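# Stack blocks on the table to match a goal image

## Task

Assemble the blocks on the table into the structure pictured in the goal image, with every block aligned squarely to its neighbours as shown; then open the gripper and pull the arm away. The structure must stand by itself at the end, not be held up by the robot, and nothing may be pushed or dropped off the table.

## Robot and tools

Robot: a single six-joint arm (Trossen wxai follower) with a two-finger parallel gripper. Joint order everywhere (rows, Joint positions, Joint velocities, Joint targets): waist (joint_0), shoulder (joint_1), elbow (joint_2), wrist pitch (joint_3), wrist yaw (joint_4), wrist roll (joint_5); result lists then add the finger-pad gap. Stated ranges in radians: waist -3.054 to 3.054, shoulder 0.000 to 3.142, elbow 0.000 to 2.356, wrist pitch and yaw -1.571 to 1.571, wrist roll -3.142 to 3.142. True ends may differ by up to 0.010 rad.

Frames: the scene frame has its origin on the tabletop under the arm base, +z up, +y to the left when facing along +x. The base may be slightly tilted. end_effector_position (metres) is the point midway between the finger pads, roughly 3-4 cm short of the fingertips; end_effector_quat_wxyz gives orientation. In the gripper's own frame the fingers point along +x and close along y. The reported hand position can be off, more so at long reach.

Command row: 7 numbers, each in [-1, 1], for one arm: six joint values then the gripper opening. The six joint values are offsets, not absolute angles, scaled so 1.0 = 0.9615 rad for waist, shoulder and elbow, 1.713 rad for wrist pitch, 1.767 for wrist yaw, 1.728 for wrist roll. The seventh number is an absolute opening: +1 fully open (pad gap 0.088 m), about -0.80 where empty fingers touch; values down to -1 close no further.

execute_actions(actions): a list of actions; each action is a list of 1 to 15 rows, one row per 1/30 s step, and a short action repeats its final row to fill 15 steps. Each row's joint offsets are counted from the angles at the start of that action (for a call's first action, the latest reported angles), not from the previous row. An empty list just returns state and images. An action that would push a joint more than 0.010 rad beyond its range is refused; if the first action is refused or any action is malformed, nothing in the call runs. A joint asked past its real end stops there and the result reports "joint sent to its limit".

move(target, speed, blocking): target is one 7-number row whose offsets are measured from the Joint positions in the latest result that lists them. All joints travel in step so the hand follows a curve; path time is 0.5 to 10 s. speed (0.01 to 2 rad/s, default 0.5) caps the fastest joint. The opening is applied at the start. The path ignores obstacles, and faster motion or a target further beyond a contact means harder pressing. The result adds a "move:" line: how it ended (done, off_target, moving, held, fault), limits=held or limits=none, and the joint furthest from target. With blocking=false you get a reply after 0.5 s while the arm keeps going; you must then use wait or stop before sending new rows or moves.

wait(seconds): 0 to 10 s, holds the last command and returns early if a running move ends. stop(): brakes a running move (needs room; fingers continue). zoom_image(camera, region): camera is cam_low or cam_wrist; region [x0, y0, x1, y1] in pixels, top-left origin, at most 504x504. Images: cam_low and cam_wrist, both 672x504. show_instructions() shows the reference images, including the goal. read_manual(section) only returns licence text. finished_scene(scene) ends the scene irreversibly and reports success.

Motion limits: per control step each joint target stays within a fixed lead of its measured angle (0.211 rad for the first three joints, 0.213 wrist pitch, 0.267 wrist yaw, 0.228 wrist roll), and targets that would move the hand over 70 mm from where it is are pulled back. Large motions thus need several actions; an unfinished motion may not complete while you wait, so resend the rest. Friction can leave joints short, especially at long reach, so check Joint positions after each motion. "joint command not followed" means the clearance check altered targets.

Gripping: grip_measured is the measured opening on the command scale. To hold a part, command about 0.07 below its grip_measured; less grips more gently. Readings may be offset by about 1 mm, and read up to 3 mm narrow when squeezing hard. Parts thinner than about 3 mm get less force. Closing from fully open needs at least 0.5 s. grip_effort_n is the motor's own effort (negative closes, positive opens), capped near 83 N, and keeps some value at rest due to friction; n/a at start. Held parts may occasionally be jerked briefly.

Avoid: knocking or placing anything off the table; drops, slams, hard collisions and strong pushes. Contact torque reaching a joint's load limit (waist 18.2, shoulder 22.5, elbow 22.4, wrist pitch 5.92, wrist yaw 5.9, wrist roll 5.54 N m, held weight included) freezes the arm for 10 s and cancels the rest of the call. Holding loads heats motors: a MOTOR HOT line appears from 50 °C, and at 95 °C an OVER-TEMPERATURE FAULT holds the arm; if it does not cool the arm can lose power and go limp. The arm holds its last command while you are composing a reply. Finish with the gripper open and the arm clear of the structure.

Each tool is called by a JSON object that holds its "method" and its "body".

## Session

{"method": "show_instructions", "body": {}}

{"method": "execute_actions", "body": {"actions": []}}

Reference images for this scene: manual page 1, manual page 2, manual page 3, manual page 4, goal structure.

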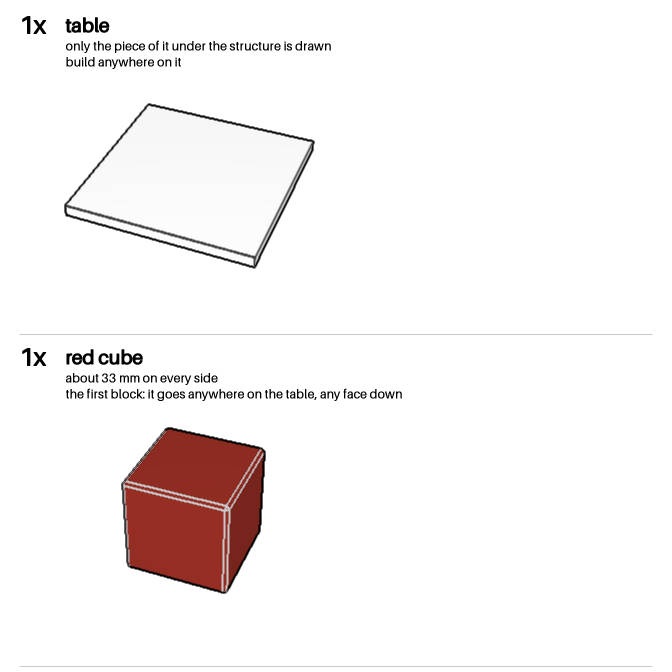

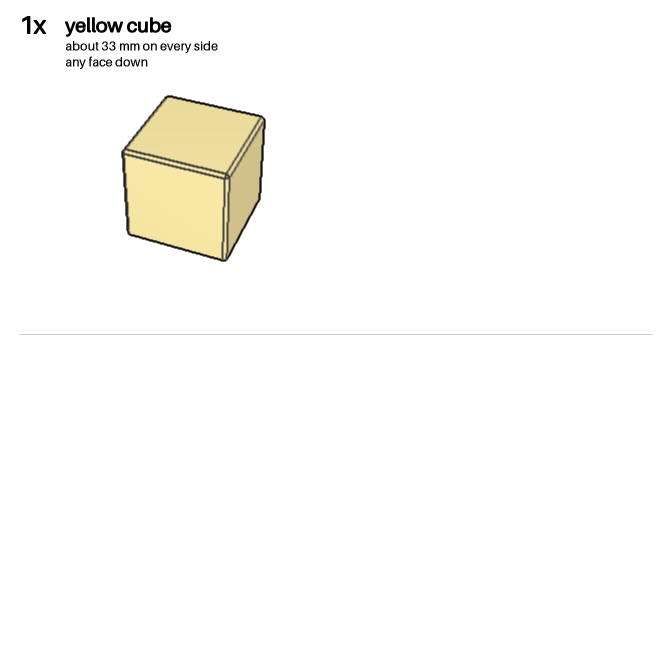

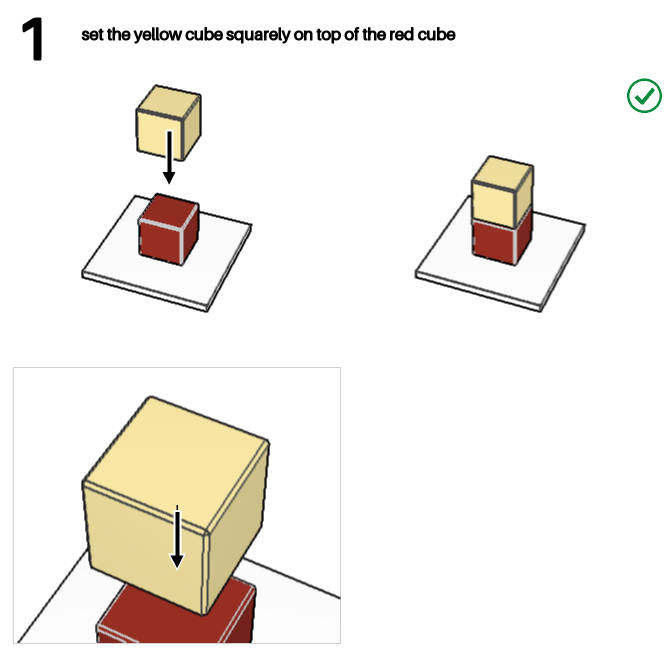

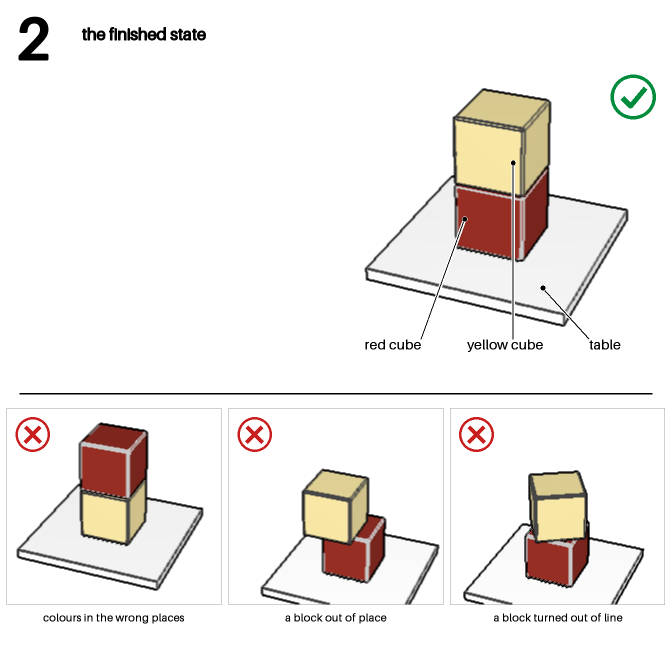

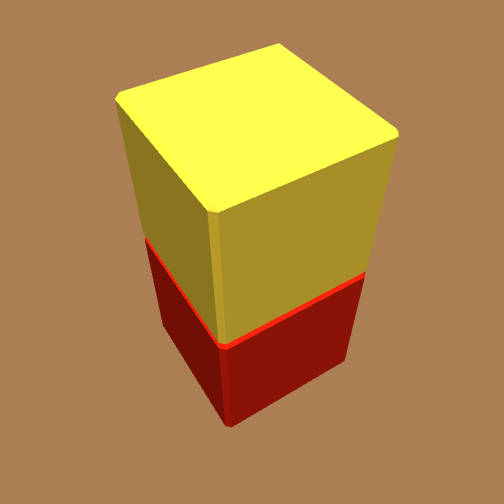

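Scene clock: 0.00 s.
end_effector_position=(+0.1378, +0.1443, +0.3454) grip_measured=+0.856 grip_effort_n=n/a end_effector_quat_wxyz=(+0.785, -0.417, +0.069, +0.453) end_effector_velocity=(-0.003, +0.001, +0.000) end_effector_angular_velocity=(-0.005, -0.006, +0.027)
Joint names: [waist, shoulder, elbow, wrist pitch, wrist yaw, wrist roll]
Joint positions: [ 0.705  0.642  1.093 -0.954 -0.233 -0.846  0.081]
Joint velocities: [-0.002 -0.002  0.002 -0.007 -0.022 -0.022 -0.   ]
Motor temperatures (°C, as the motors report them): [28 34 32 31 29 30]
Heat: hottest shoulder 34 °C (+0.0 °C/min).
Joint targets: [0.705 0.642 1.093 -0.954 -0.233 -0.846]

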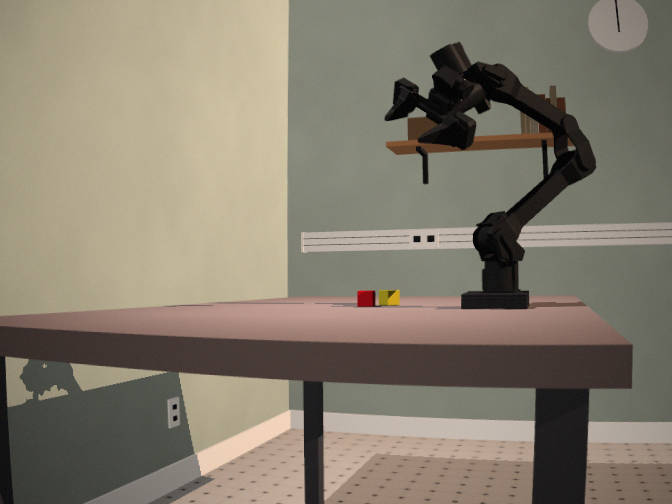

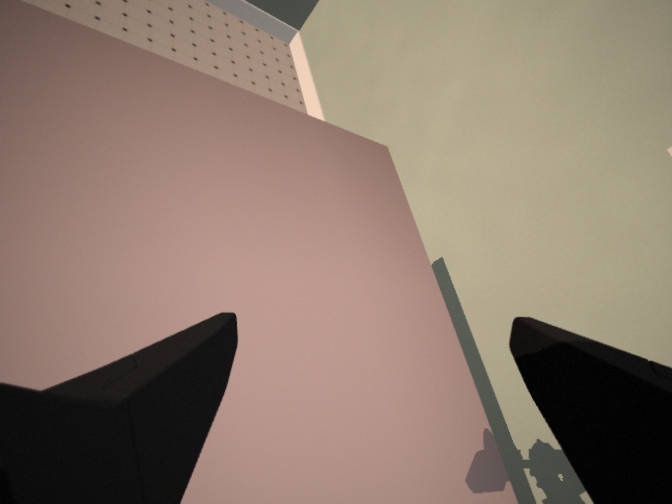

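{"method": "move", "body": {"target": [-0.94,0.905,0.12,-0.185,0.114,0.494,1], "speed": 1.0}}

Scene clock: 7.07 s.
end_effector_position=(+0.2425, -0.0682, +0.1658) grip_measured=+1.000 grip_effort_n=13.7 end_effector_quat_wxyz=(+0.703, +0.111, +0.694, -0.107) end_effector_velocity=(-0.006, -0.002, -0.001) end_effector_angular_velocity=(-0.013, +0.032, +0.004)
Joint names: [waist, shoulder, elbow, wrist pitch, wrist yaw, wrist roll]
Joint positions: [-0.197  1.5    1.199 -1.269 -0.034  0.001  0.088]
Joint velocities: [-0.002  0.002 -0.002 -0.022  0.022 -0.007  0.   ]
Motor temperatures (°C, as the motors report them): [28 34 34 32 29 30]
Heat: hottest shoulder 34 °C (+0.0 °C/min).
Joint targets: [-0.199 1.512 1.208 -1.271 -0.031 0.007]
move: off_target; limits=none; farthest joint: the shoulder, 0.012 radians from its target (0.870 radians at the start)

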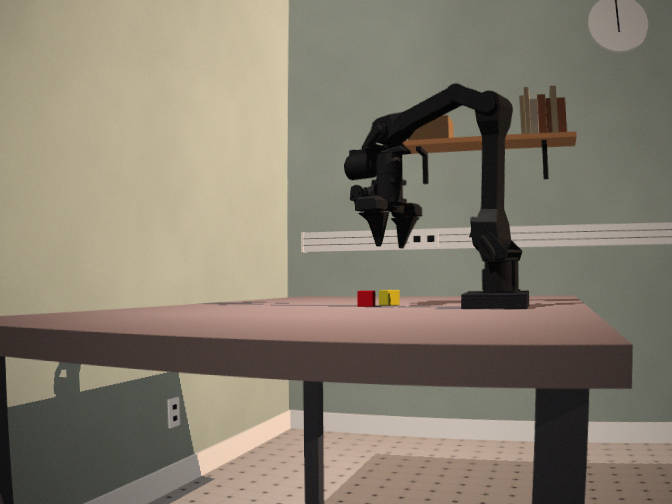

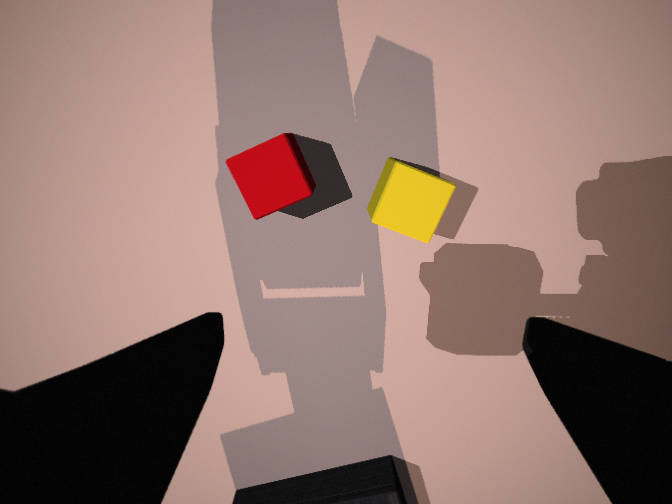

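{"method": "move", "body": {"target": [-0.097,0.157,-0.185,0.175,0,0.148,0.45], "speed": 0.5}}

Scene clock: 14.03 s.
end_effector_position=(+0.2523, -0.0995, +0.0918) grip_measured=+0.453 grip_effort_n=-16.5 end_effector_quat_wxyz=(+0.673, +0.229, +0.667, -0.223) end_effector_velocity=(-0.001, +0.003, -0.001) end_effector_angular_velocity=(+0.025, +0.003, +0.005)
Joint names: [waist, shoulder, elbow, wrist pitch, wrist yaw, wrist roll]
Joint positions: [-0.288  1.639  1.032 -0.971 -0.034  0.25   0.061]
Joint velocities: [-0.002  0.002 -0.002 -0.007 -0.022 -0.007 -0.   ]
Motor temperatures (°C, as the motors report them): [28 34 35 32 29 30]
Heat: hottest elbow 35 °C (+4.3 °C/min).
Joint targets: [-0.290 1.651 1.021 -0.969 -0.034 0.257]
move: off_target; limits=none; farthest joint: the shoulder, 0.012 radians from its target (0.151 radians at the start)

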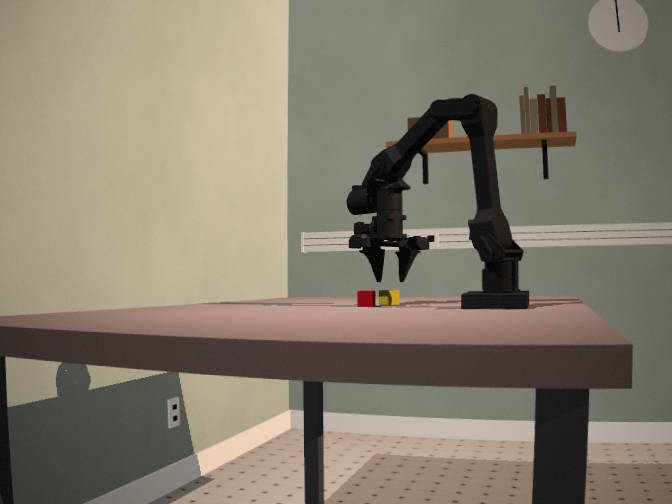

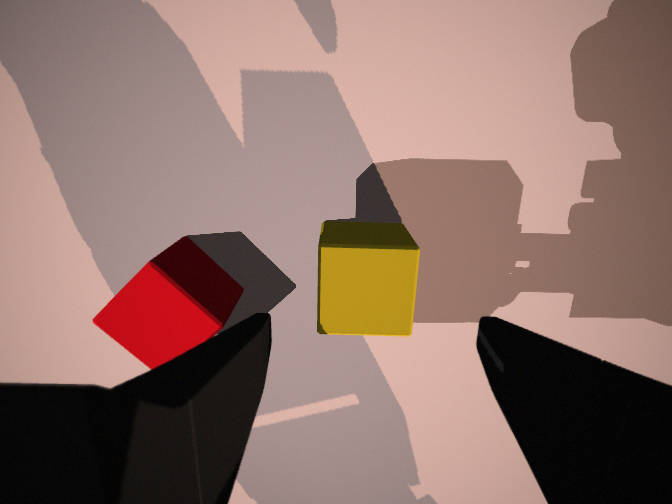

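{"method": "move", "body": {"target": [0.008,0.092,-0.123,0.108,0,0,0.4], "speed": 0.3}}

Scene clock: 20.17 s.
end_effector_position=(+0.2524, -0.0991, +0.0483) grip_measured=+0.403 grip_effort_n=-17.0 end_effector_quat_wxyz=(+0.673, +0.227, +0.668, -0.221) end_effector_velocity=(+0.001, -0.001, +0.000) end_effector_angular_velocity=(+0.004, -0.010, +0.000)
Joint names: [waist, shoulder, elbow, wrist pitch, wrist yaw, wrist roll]
Joint positions: [-0.283  1.714  0.925 -0.788 -0.034  0.25   0.059]
Joint velocities: [-0.007 -0.002 -0.002  0.007 -0.007 -0.007 -0.   ]
Motor temperatures (°C, as the motors report them): [28 34 35 32 29 30]
Heat: hottest elbow 35 °C (+3.0 °C/min).
Joint targets: [-0.280 1.727 0.914 -0.786 -0.034 0.250]
move: off_target; limits=none; farthest joint: the shoulder, 0.013 radians from its target (0.089 radians at the start)

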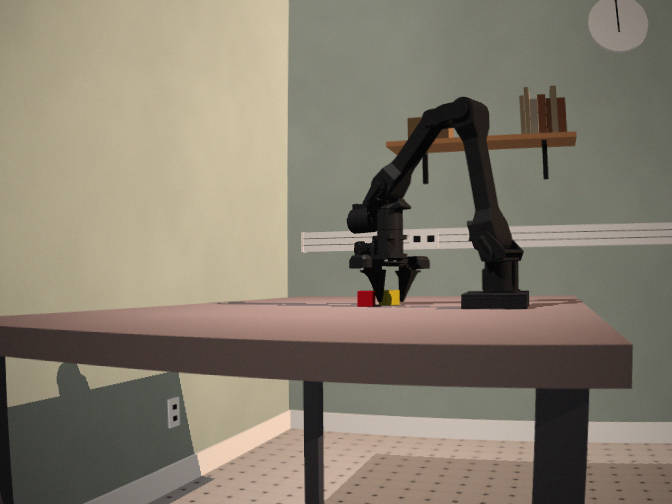

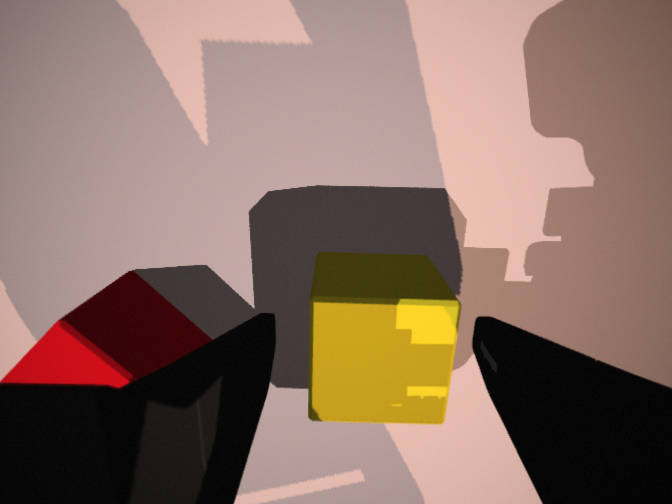

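{"method": "execute_actions", "body": {"actions": [[[0,0,0,0,0,0,0.2],[0,0,0,0,0,0,0.1],[0,0,0,0,0,0,0.05],[0,0,0,0,0,0,0],[0,0,0,0,0,0,-0.03],[0,0,0,0,0,0,-0.06],[0,0,0,0,0,0,-0.09],[0,0,0,0,0,0,-0.12],[0,0,0,0,0,0,-0.15],[0,0,0,0,0,0,-0.18],[0,0,0,0,0,0,-0.21],[0,0,0,0,0,0,-0.25]]]}}

{"method": "move", "body": {"target": [0,-0.108,0.152,-0.136,0,0,-0.25], "speed": 0.45}}

{"method": "move", "body": {"target": [0.268,0.07,0.07,0.004,0,-0.322,-0.25], "speed": 0.7}}

{"method": "zoom_image", "body": {"camera": "cam_low", "region": [330,250,420,320]}}

Scene clock: 27.33 s.
end_effector_position=(+0.2524, -0.0991, +0.0483) grip_measured=-0.148 grip_effort_n=-83.5 end_effector_quat_wxyz=(+0.673, +0.227, +0.668, -0.221) end_effector_velocity=(-0.005, +0.002, +0.000) end_effector_angular_velocity=(+0.015, +0.017, +0.019)
Joint names: [waist, shoulder, elbow, wrist pitch, wrist yaw, wrist roll]
Joint positions: [-0.283  1.714  0.925 -0.788 -0.034  0.25   0.032]
Joint velocities: [-0.002 -0.002 -0.002 -0.022 -0.007 -0.022 -0.   ]
Motor temperatures (°C, as the motors report them): [28 35 34 32 29 30]
Heat: hottest shoulder 35 °C (+2.2 °C/min).
Joint targets: [-0.283 1.714 0.925 -0.788 -0.034 0.250]

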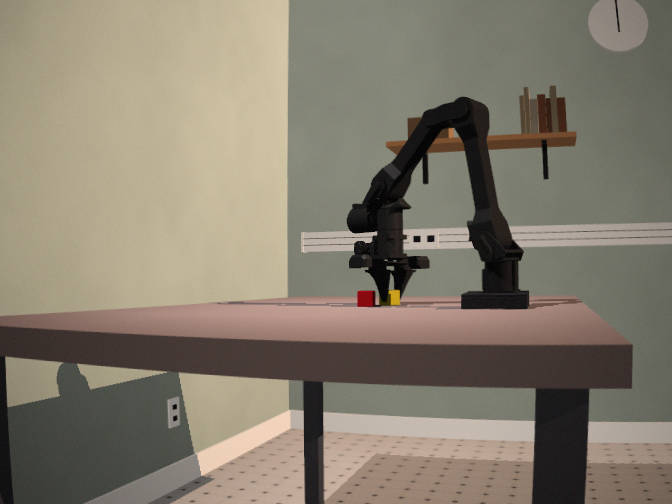

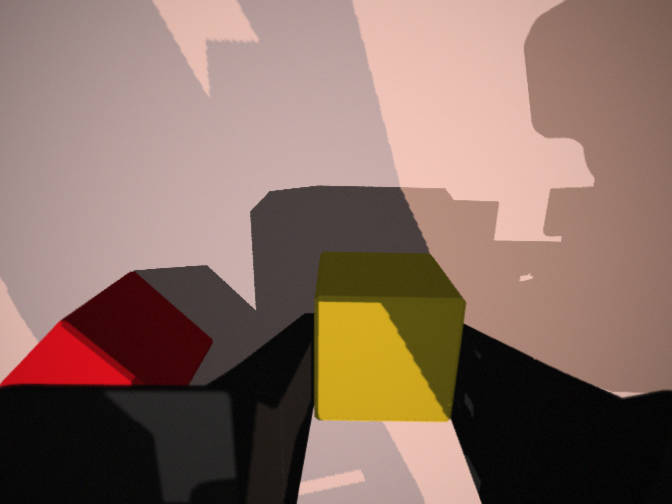

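Scene clock: 28.37 s.
end_effector_position=(+0.2520, -0.0974, +0.1034) grip_measured=-0.148 grip_effort_n=-83.5 end_effector_quat_wxyz=(+0.673, +0.227, +0.668, -0.221) end_effector_velocity=(-0.005, +0.002, +0.001) end_effector_angular_velocity=(+0.013, +0.013, +0.004)
Joint names: [waist, shoulder, elbow, wrist pitch, wrist yaw, wrist roll]
Joint positions: [-0.283  1.62   1.061 -1.019 -0.034  0.25   0.032]
Joint velocities: [-0.002 -0.007 -0.002 -0.022 -0.007 -0.007 -0.   ]
Motor temperatures (°C, as the motors report them): [28 35 35 32 29 30]
Heat: hottest shoulder 35 °C (+2.1 °C/min).
Joint targets: [-0.283 1.611 1.071 -1.021 -0.034 0.250]
move: done; limits=none; farthest joint: the shoulder, 0.010 radians from its target (0.104 radians at the start)

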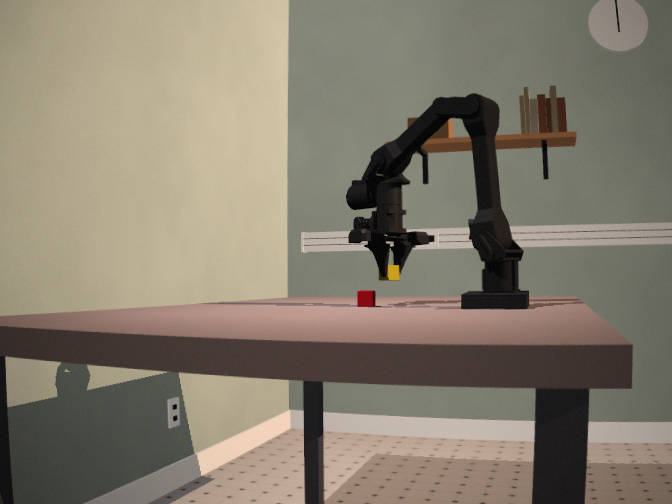

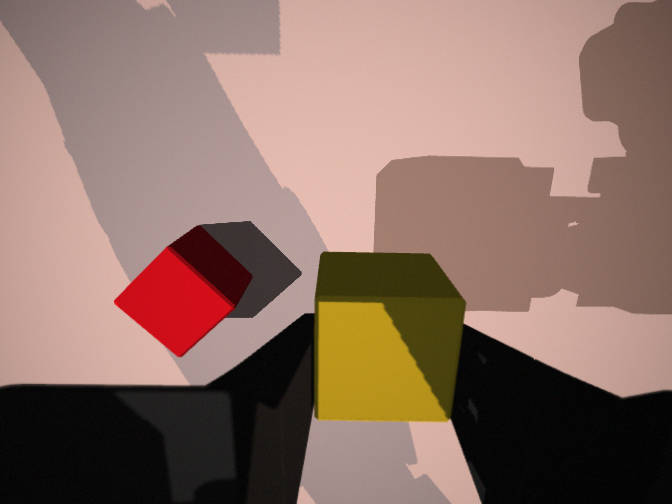

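Scene clock: 29.77 s.
end_effector_position=(+0.2851, -0.0328, +0.1014) grip_measured=-0.148 grip_effort_n=-83.5 end_effector_quat_wxyz=(+0.708, -0.055, +0.701, +0.058) end_effector_velocity=(+0.002, +0.000, +0.001) end_effector_angular_velocity=(+0.005, -0.013, +0.020)
Joint names: [waist, shoulder, elbow, wrist pitch, wrist yaw, wrist roll]
Joint positions: [-0.027  1.673  1.118 -1.014 -0.034 -0.3    0.032]
Joint velocities: [-0.002 -0.002  0.002  0.007 -0.007 -0.022 -0.   ]
Motor temperatures (°C, as the motors report them): [28 35 35 32 29 30]
Heat: hottest shoulder 35 °C (+2.0 °C/min).
Joint targets: [-0.025 1.687 1.129 -1.012 -0.034 -0.306]
move: off_target; limits=none; farthest joint: the shoulder, 0.014 radians from its target (0.068 radians at the start)

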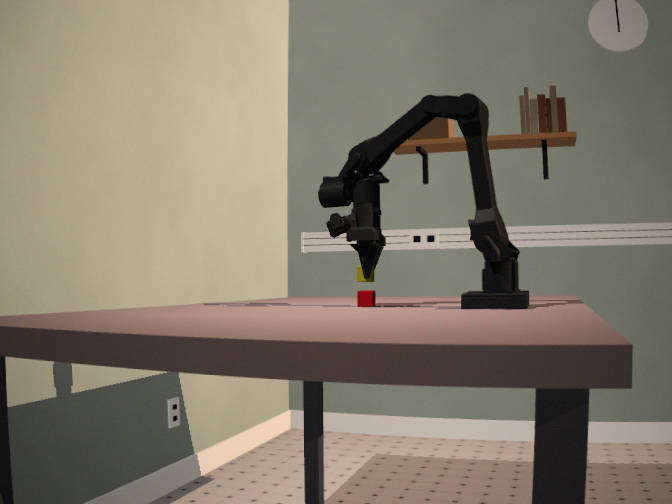

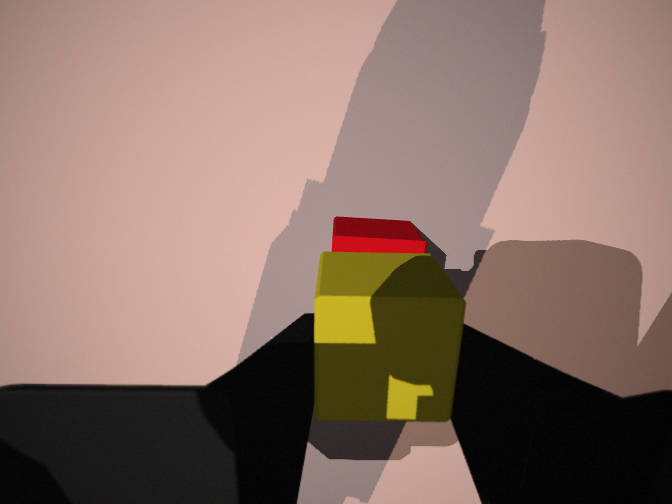

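Region (330, 250, 420, 320) of cam_low's 672x504 image, scaled by 5.600, with more detail than that image has.

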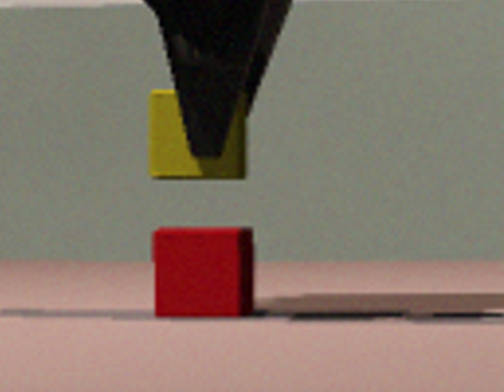

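{"method": "move", "body": {"target": [-0.012,0.039,-0.052,0.037,0,0.02,-0.25], "speed": 0.12}}

{"method": "zoom_image", "body": {"camera": "cam_low", "region": [340,260,400,315]}}

{"method": "zoom_image", "body": {"camera": "cam_wrist", "region": [290,190,490,330]}}

Scene clock: 36.90 s.
end_effector_position=(+0.2815, -0.0364, +0.0829) grip_measured=-0.148 grip_effort_n=-83.5 end_effector_quat_wxyz=(+0.702, -0.041, +0.709, +0.044) end_effector_velocity=(-0.003, +0.004, -0.001) end_effector_angular_velocity=(+0.024, +0.009, +0.024)
Joint names: [waist, shoulder, elbow, wrist pitch, wrist yaw, wrist roll]
Joint positions: [-0.038  1.702  1.072 -0.958 -0.03  -0.272  0.032]
Joint velocities: [ 0.002 -0.002 -0.007 -0.007 -0.022 -0.022 -0.   ]
Motor temperatures (°C, as the motors report them): [28 35 36 32 29 30]
Heat: hottest elbow 36 °C (+3.3 °C/min).
Joint targets: [-0.039 1.711 1.069 -0.950 -0.034 -0.265]
move: done; limits=none; farthest joint: the shoulder, 0.008 radians from its target (0.037 radians at the start)

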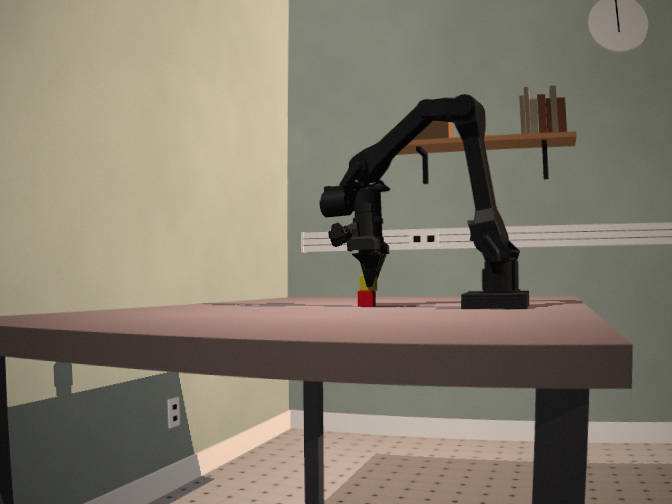

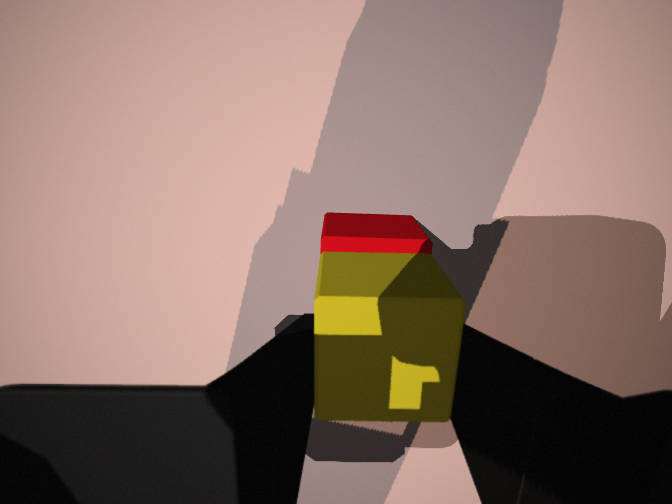

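Region (340, 260, 400, 315) of cam_low's 672x504 image, scaled by 8.400, with more detail than that image has; it fills the top 462 rows of this view, and the rest is white.

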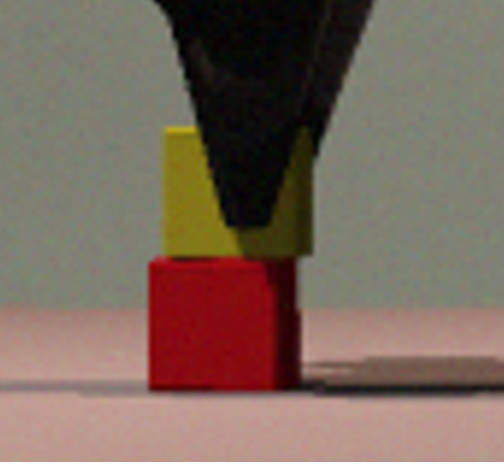

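Region (290, 190, 490, 330) of cam_wrist's 672x504 image, scaled by 2.520, with more detail than that image has; it fills the top 353 rows of this view, and the rest is white.

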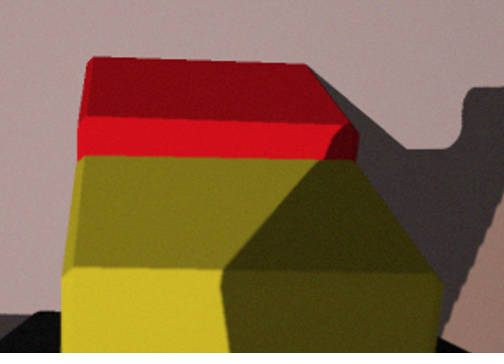

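{"method": "move", "body": {"target": [0,0,0,0.0105,-0.004,0.011,-0.25], "speed": 0.05}}

{"method": "zoom_image", "body": {"camera": "cam_low", "region": [340,260,400,315]}}

{"method": "zoom_image", "body": {"camera": "cam_wrist", "region": [290,190,490,330]}}

Scene clock: 40.63 s.
end_effector_position=(+0.2851, -0.0363, +0.0829) grip_measured=-0.148 grip_effort_n=-83.5 end_effector_quat_wxyz=(+0.708, -0.037, +0.704, +0.041) end_effector_velocity=(-0.005, +0.003, +0.000) end_effector_angular_velocity=(+0.010, +0.021, +0.009)
Joint names: [waist, shoulder, elbow, wrist pitch, wrist yaw, wrist roll]
Joint positions: [-0.038  1.702  1.072 -0.942 -0.034 -0.259  0.032]
Joint velocities: [ 0.002 -0.002 -0.002 -0.022 -0.007 -0.007 -0.   ]
Motor temperatures (°C, as the motors report them): [28 36 36 32 29 30]
Heat: hottest shoulder 36 °C (+3.0 °C/min).
Joint targets: [-0.038 1.702 1.072 -0.940 -0.037 -0.253]
move: done; limits=none; farthest joint: the wrist roll, 0.006 radians from its target (0.018 radians at the start)

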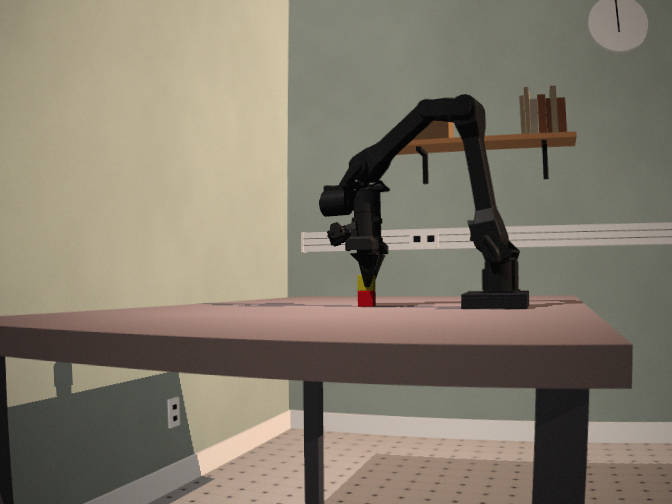

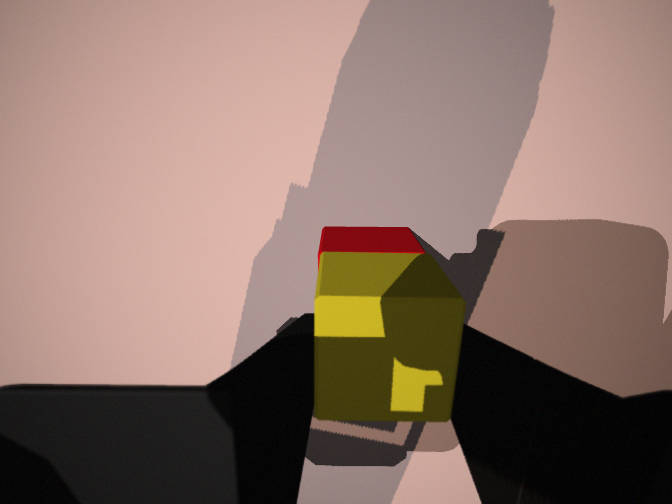

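Region (340, 260, 400, 315) of cam_low's 672x504 image, scaled by 8.400, with more detail than that image has; it fills the top 462 rows of this view, and the rest is white.

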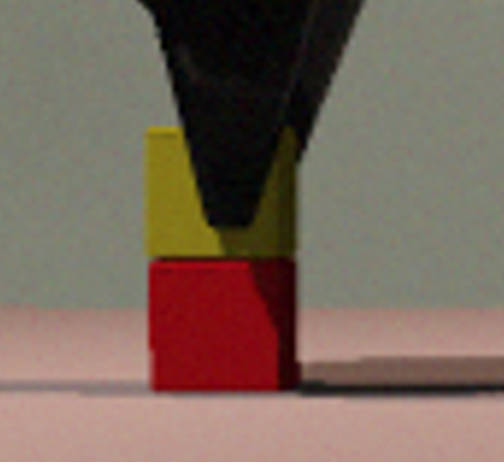

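Region (290, 190, 490, 330) of cam_wrist's 672x504 image, scaled by 2.520, with more detail than that image has; it fills the top 353 rows of this view, and the rest is white.

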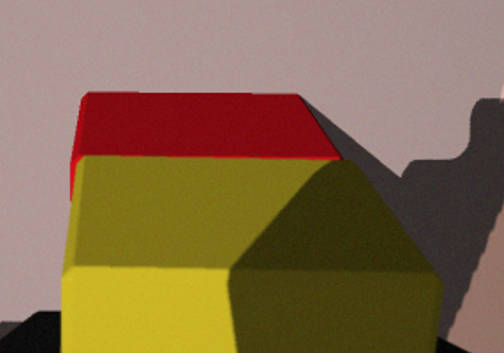

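{"method": "move", "body": {"target": [0.0055,0.019,0,0,0,0,-0.25], "speed": 0.04}}

{"method": "zoom_image", "body": {"camera": "cam_low", "region": [340,260,400,315]}}

{"method": "zoom_image", "body": {"camera": "cam_wrist", "region": [290,190,490,330]}}

Scene clock: 45.20 s.
end_effector_position=(+0.2855, -0.0357, +0.0823) grip_measured=-0.148 grip_effort_n=-83.5 end_effector_quat_wxyz=(+0.708, -0.038, +0.704, +0.041) end_effector_velocity=(-0.002, +0.003, +0.000) end_effector_angular_velocity=(+0.023, +0.004, +0.005)
Joint names: [waist, shoulder, elbow, wrist pitch, wrist yaw, wrist roll]
Joint positions: [-0.035  1.704  1.072 -0.94  -0.034 -0.259  0.032]
Joint velocities: [-0.002 -0.002 -0.002 -0.007 -0.022 -0.007 -0.   ]
Motor temperatures (°C, as the motors report them): [28 36 36 32 29 30]
Heat: hottest shoulder 36 °C (+2.7 °C/min).
Joint targets: [-0.033 1.720 1.072 -0.942 -0.035 -0.259]
move: off_target; limits=none; farthest joint: the shoulder, 0.016 radians from its target (0.018 radians at the start)

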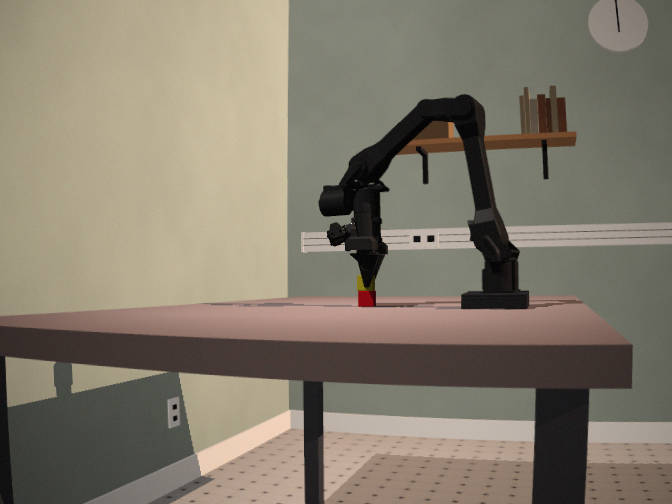

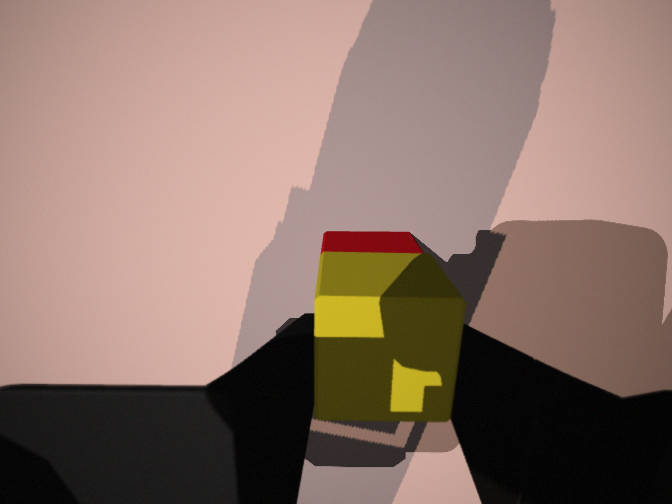

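Region (340, 260, 400, 315) of cam_low's 672x504 image, scaled by 8.400, with more detail than that image has; it fills the top 462 rows of this view, and the rest is white.

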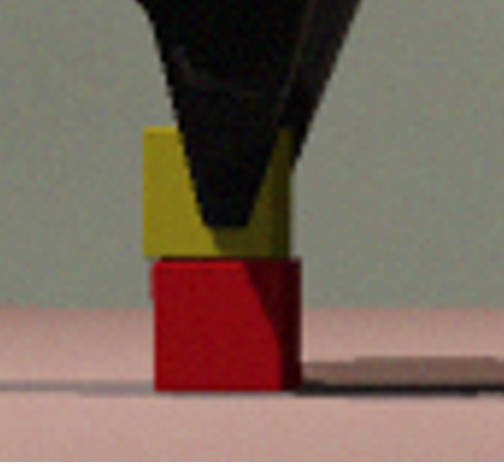

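Region (290, 190, 490, 330) of cam_wrist's 672x504 image, scaled by 2.520, with more detail than that image has; it fills the top 353 rows of this view, and the rest is white.

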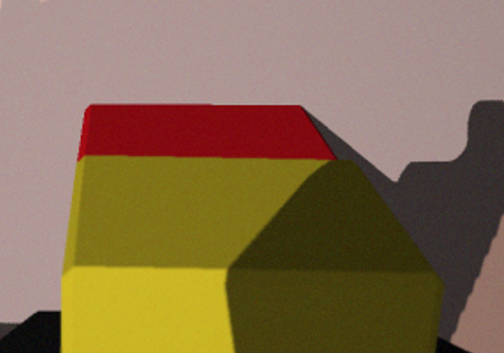

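{"method": "execute_actions", "body": {"actions": [[[0,-0.015,0,0,0,0,-0.25]],[[0,0,0,-0.009,0,-0.011,-0.25]]]}}

{"method": "zoom_image", "body": {"camera": "cam_low", "region": [340,260,400,315]}}

{"method": "zoom_image", "body": {"camera": "cam_wrist", "region": [290,190,490,330]}}

Scene clock: 49.80 s.
end_effector_position=(+0.2827, -0.0353, +0.0829) grip_measured=-0.148 grip_effort_n=-83.5 end_effector_quat_wxyz=(+0.704, -0.041, +0.707, +0.046) end_effector_velocity=(-0.003, +0.003, -0.001) end_effector_angular_velocity=(+0.024, +0.009, +0.004)
Joint names: [waist, shoulder, elbow, wrist pitch, wrist yaw, wrist roll]
Joint positions: [-0.035  1.702  1.072 -0.954 -0.034 -0.272  0.032]
Joint velocities: [-0.002 -0.002 -0.007 -0.007 -0.022 -0.007 -0.   ]
Motor temperatures (°C, as the motors report them): [28 36 36 32 29 30]
Heat: hottest shoulder 36 °C (+2.4 °C/min).
Joint targets: [-0.035 1.702 1.072 -0.956 -0.034 -0.278]

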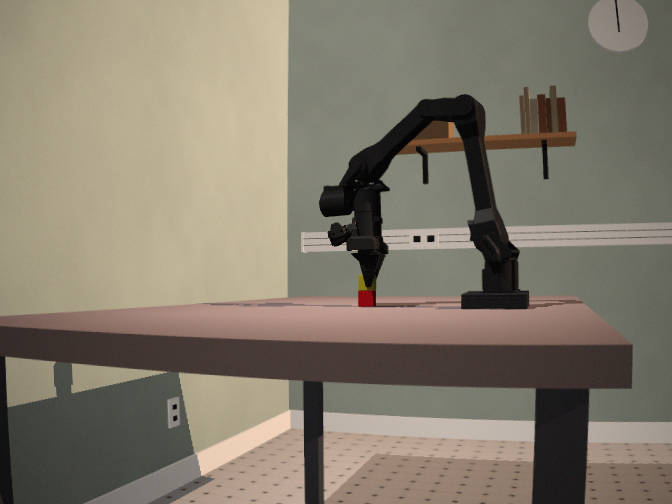

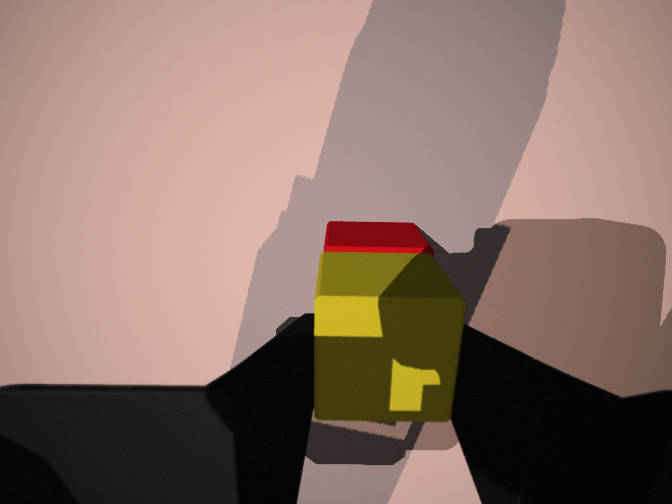

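Region (340, 260, 400, 315) of cam_low's 672x504 image, scaled by 8.400, with more detail than that image has; it fills the top 462 rows of this view, and the rest is white.

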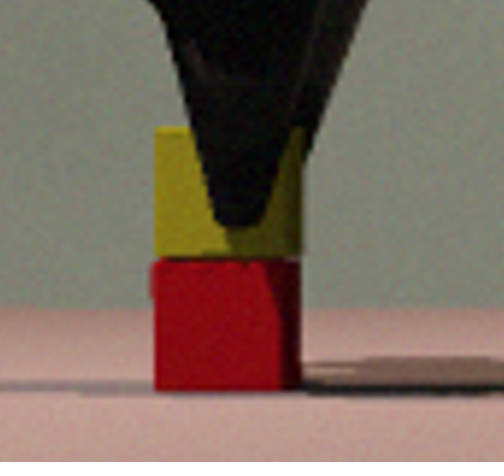

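Region (290, 190, 490, 330) of cam_wrist's 672x504 image, scaled by 2.520, with more detail than that image has; it fills the top 353 rows of this view, and the rest is white.

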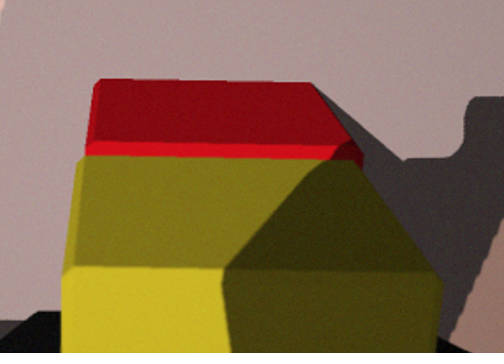

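{"method": "execute_actions", "body": {"actions": [[[-0.0045,0,0,0.0025,0,0,-0.25],[-0.0045,0,0,0.0025,0,0,-0.25],[-0.0045,0,0,0.0025,0,0,-0.25],[-0.0045,0,0,0.0025,0,0,-0.25],[-0.0045,0,0,0.0025,0,0,-0.25],[-0.0045,0,0,0.0025,0,0,-0.25],[-0.0045,0,0,0.0025,0,0,-0.25],[-0.0045,0.014,0,0.0025,0,0,-0.25]],[[0,0,0,0,0,0,-0.18],[0,0,0,0,0,0,-0.17],[0,0,0,0,0,0,-0.16],[0,0,0,0,0,0,-0.15],[0,0,0,0,0,0,-0.14],[0,0,0,0,0,0,-0.13],[0,0,0,0,0,0,-0.12],[0,0,0,0,0,0,-0.11],[0,0,0,0,0,0,-0.1],[0,0,0,0,0,0,-0.09],[0,0,0,0,0,0,-0.08],[0,0,0,0,0,0,-0.07],[0,0,0,0,0,0,-0.06],[0,0,0,0,0,0,-0.04],[0,0,0,0,0,0,0]],[[0,0,0,0,0,0,0.4]]]}}

{"method": "zoom_image", "body": {"camera": "cam_low", "region": [340,260,400,315]}}

{"method": "zoom_image", "body": {"camera": "cam_wrist", "region": [290,190,490,330]}}

Scene clock: 59.83 s.
end_effector_position=(+0.2831, -0.0359, +0.0829) grip_measured=+0.396 grip_effort_n=14.2 end_effector_quat_wxyz=(+0.705, -0.041, +0.707, +0.046) end_effector_velocity=(-0.004, -0.001, +0.001) end_effector_angular_velocity=(-0.005, +0.018, +0.004)
Joint names: [waist, shoulder, elbow, wrist pitch, wrist yaw, wrist roll]
Joint positions: [-0.037  1.702  1.072 -0.951 -0.034 -0.272  0.058]
Joint velocities: [-0.002 -0.002  0.002 -0.022  0.007 -0.007  0.001]
Motor temperatures (°C, as the motors report them): [28 37 36 32 29 30]
Heat: hottest shoulder 37 °C (+3.0 °C/min).
Joint targets: [-0.037 1.702 1.072 -0.951 -0.034 -0.272]

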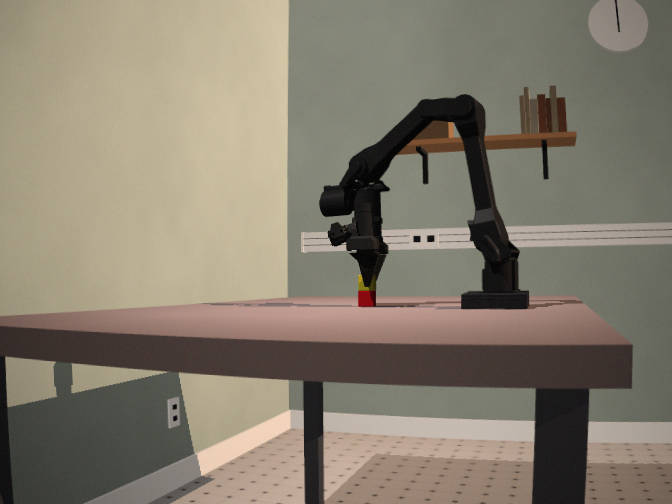

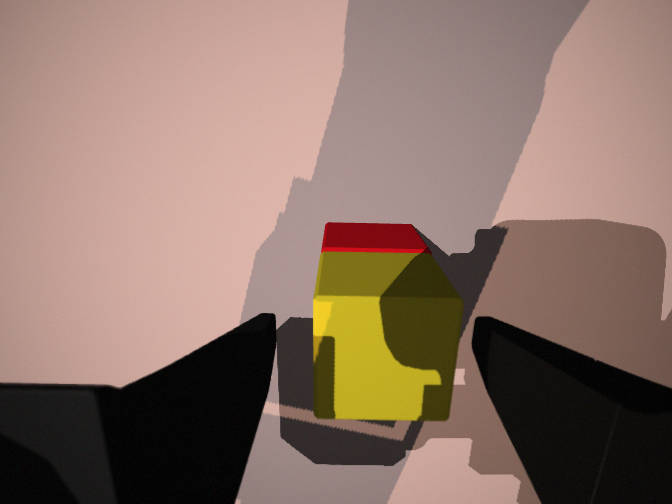

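Region (340, 260, 400, 315) of cam_low's 672x504 image, scaled by 8.400, with more detail than that image has; it fills the top 462 rows of this view, and the rest is white.

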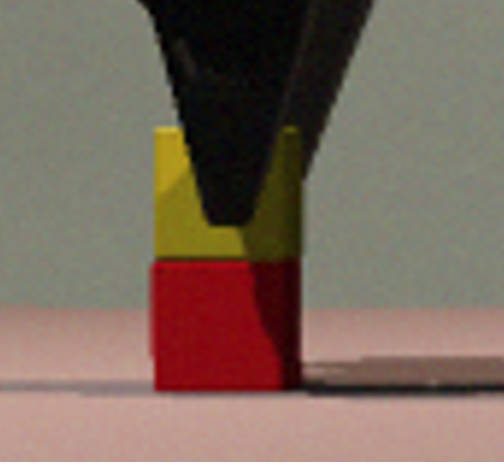

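Region (290, 190, 490, 330) of cam_wrist's 672x504 image, scaled by 2.520, with more detail than that image has; it fills the top 353 rows of this view, and the rest is white.

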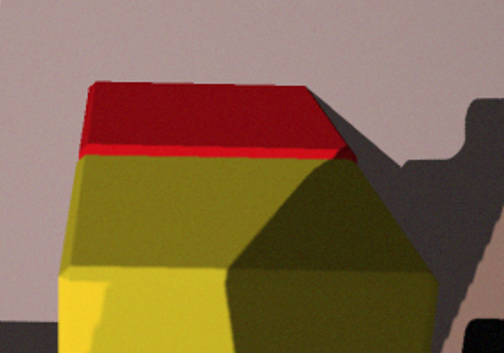

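{"method": "move", "body": {"target": [0,-0.26,0.36,-0.33,0,0,0.6], "speed": 0.7}}

Scene clock: 62.83 s.
end_effector_position=(+0.2372, -0.0249, +0.2273) grip_measured=+0.597 grip_effort_n=13.7 end_effector_quat_wxyz=(+0.712, -0.042, +0.700, +0.044) end_effector_velocity=(+0.001, +0.000, -0.000) end_effector_angular_velocity=(+0.006, -0.008, -0.009)
Joint names: [waist, shoulder, elbow, wrist pitch, wrist yaw, wrist roll]
Joint positions: [-0.037  1.456  1.41  -1.514 -0.034 -0.272  0.068]
Joint velocities: [-0.002 -0.002 -0.002  0.007 -0.007  0.007 -0.   ]
Motor temperatures (°C, as the motors report them): [28 38 36 32 29 30]
Heat: hottest shoulder 38 °C (+4.0 °C/min).
Joint targets: [-0.037 1.452 1.418 -1.517 -0.034 -0.272]
move: done; limits=none; farthest joint: the elbow, 0.009 radians from its target (0.346 radians at the start)

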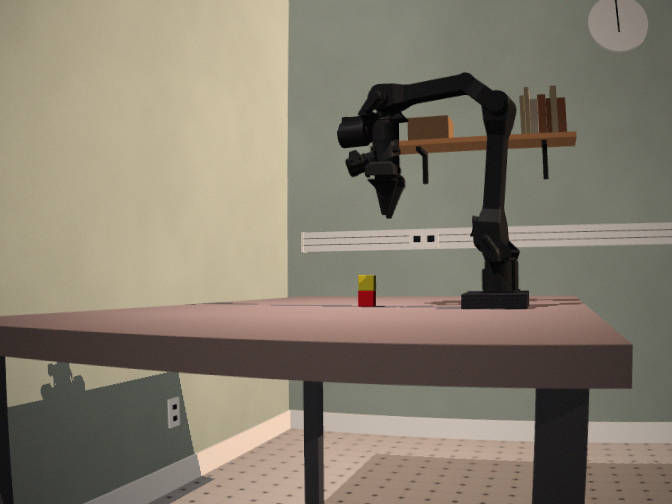

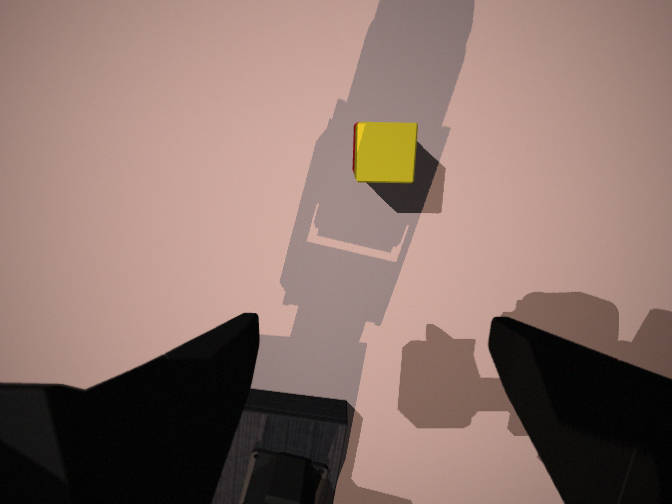

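{"method": "finished_scene", "body": {"scene": 2}}

The scene is finished: the task was done.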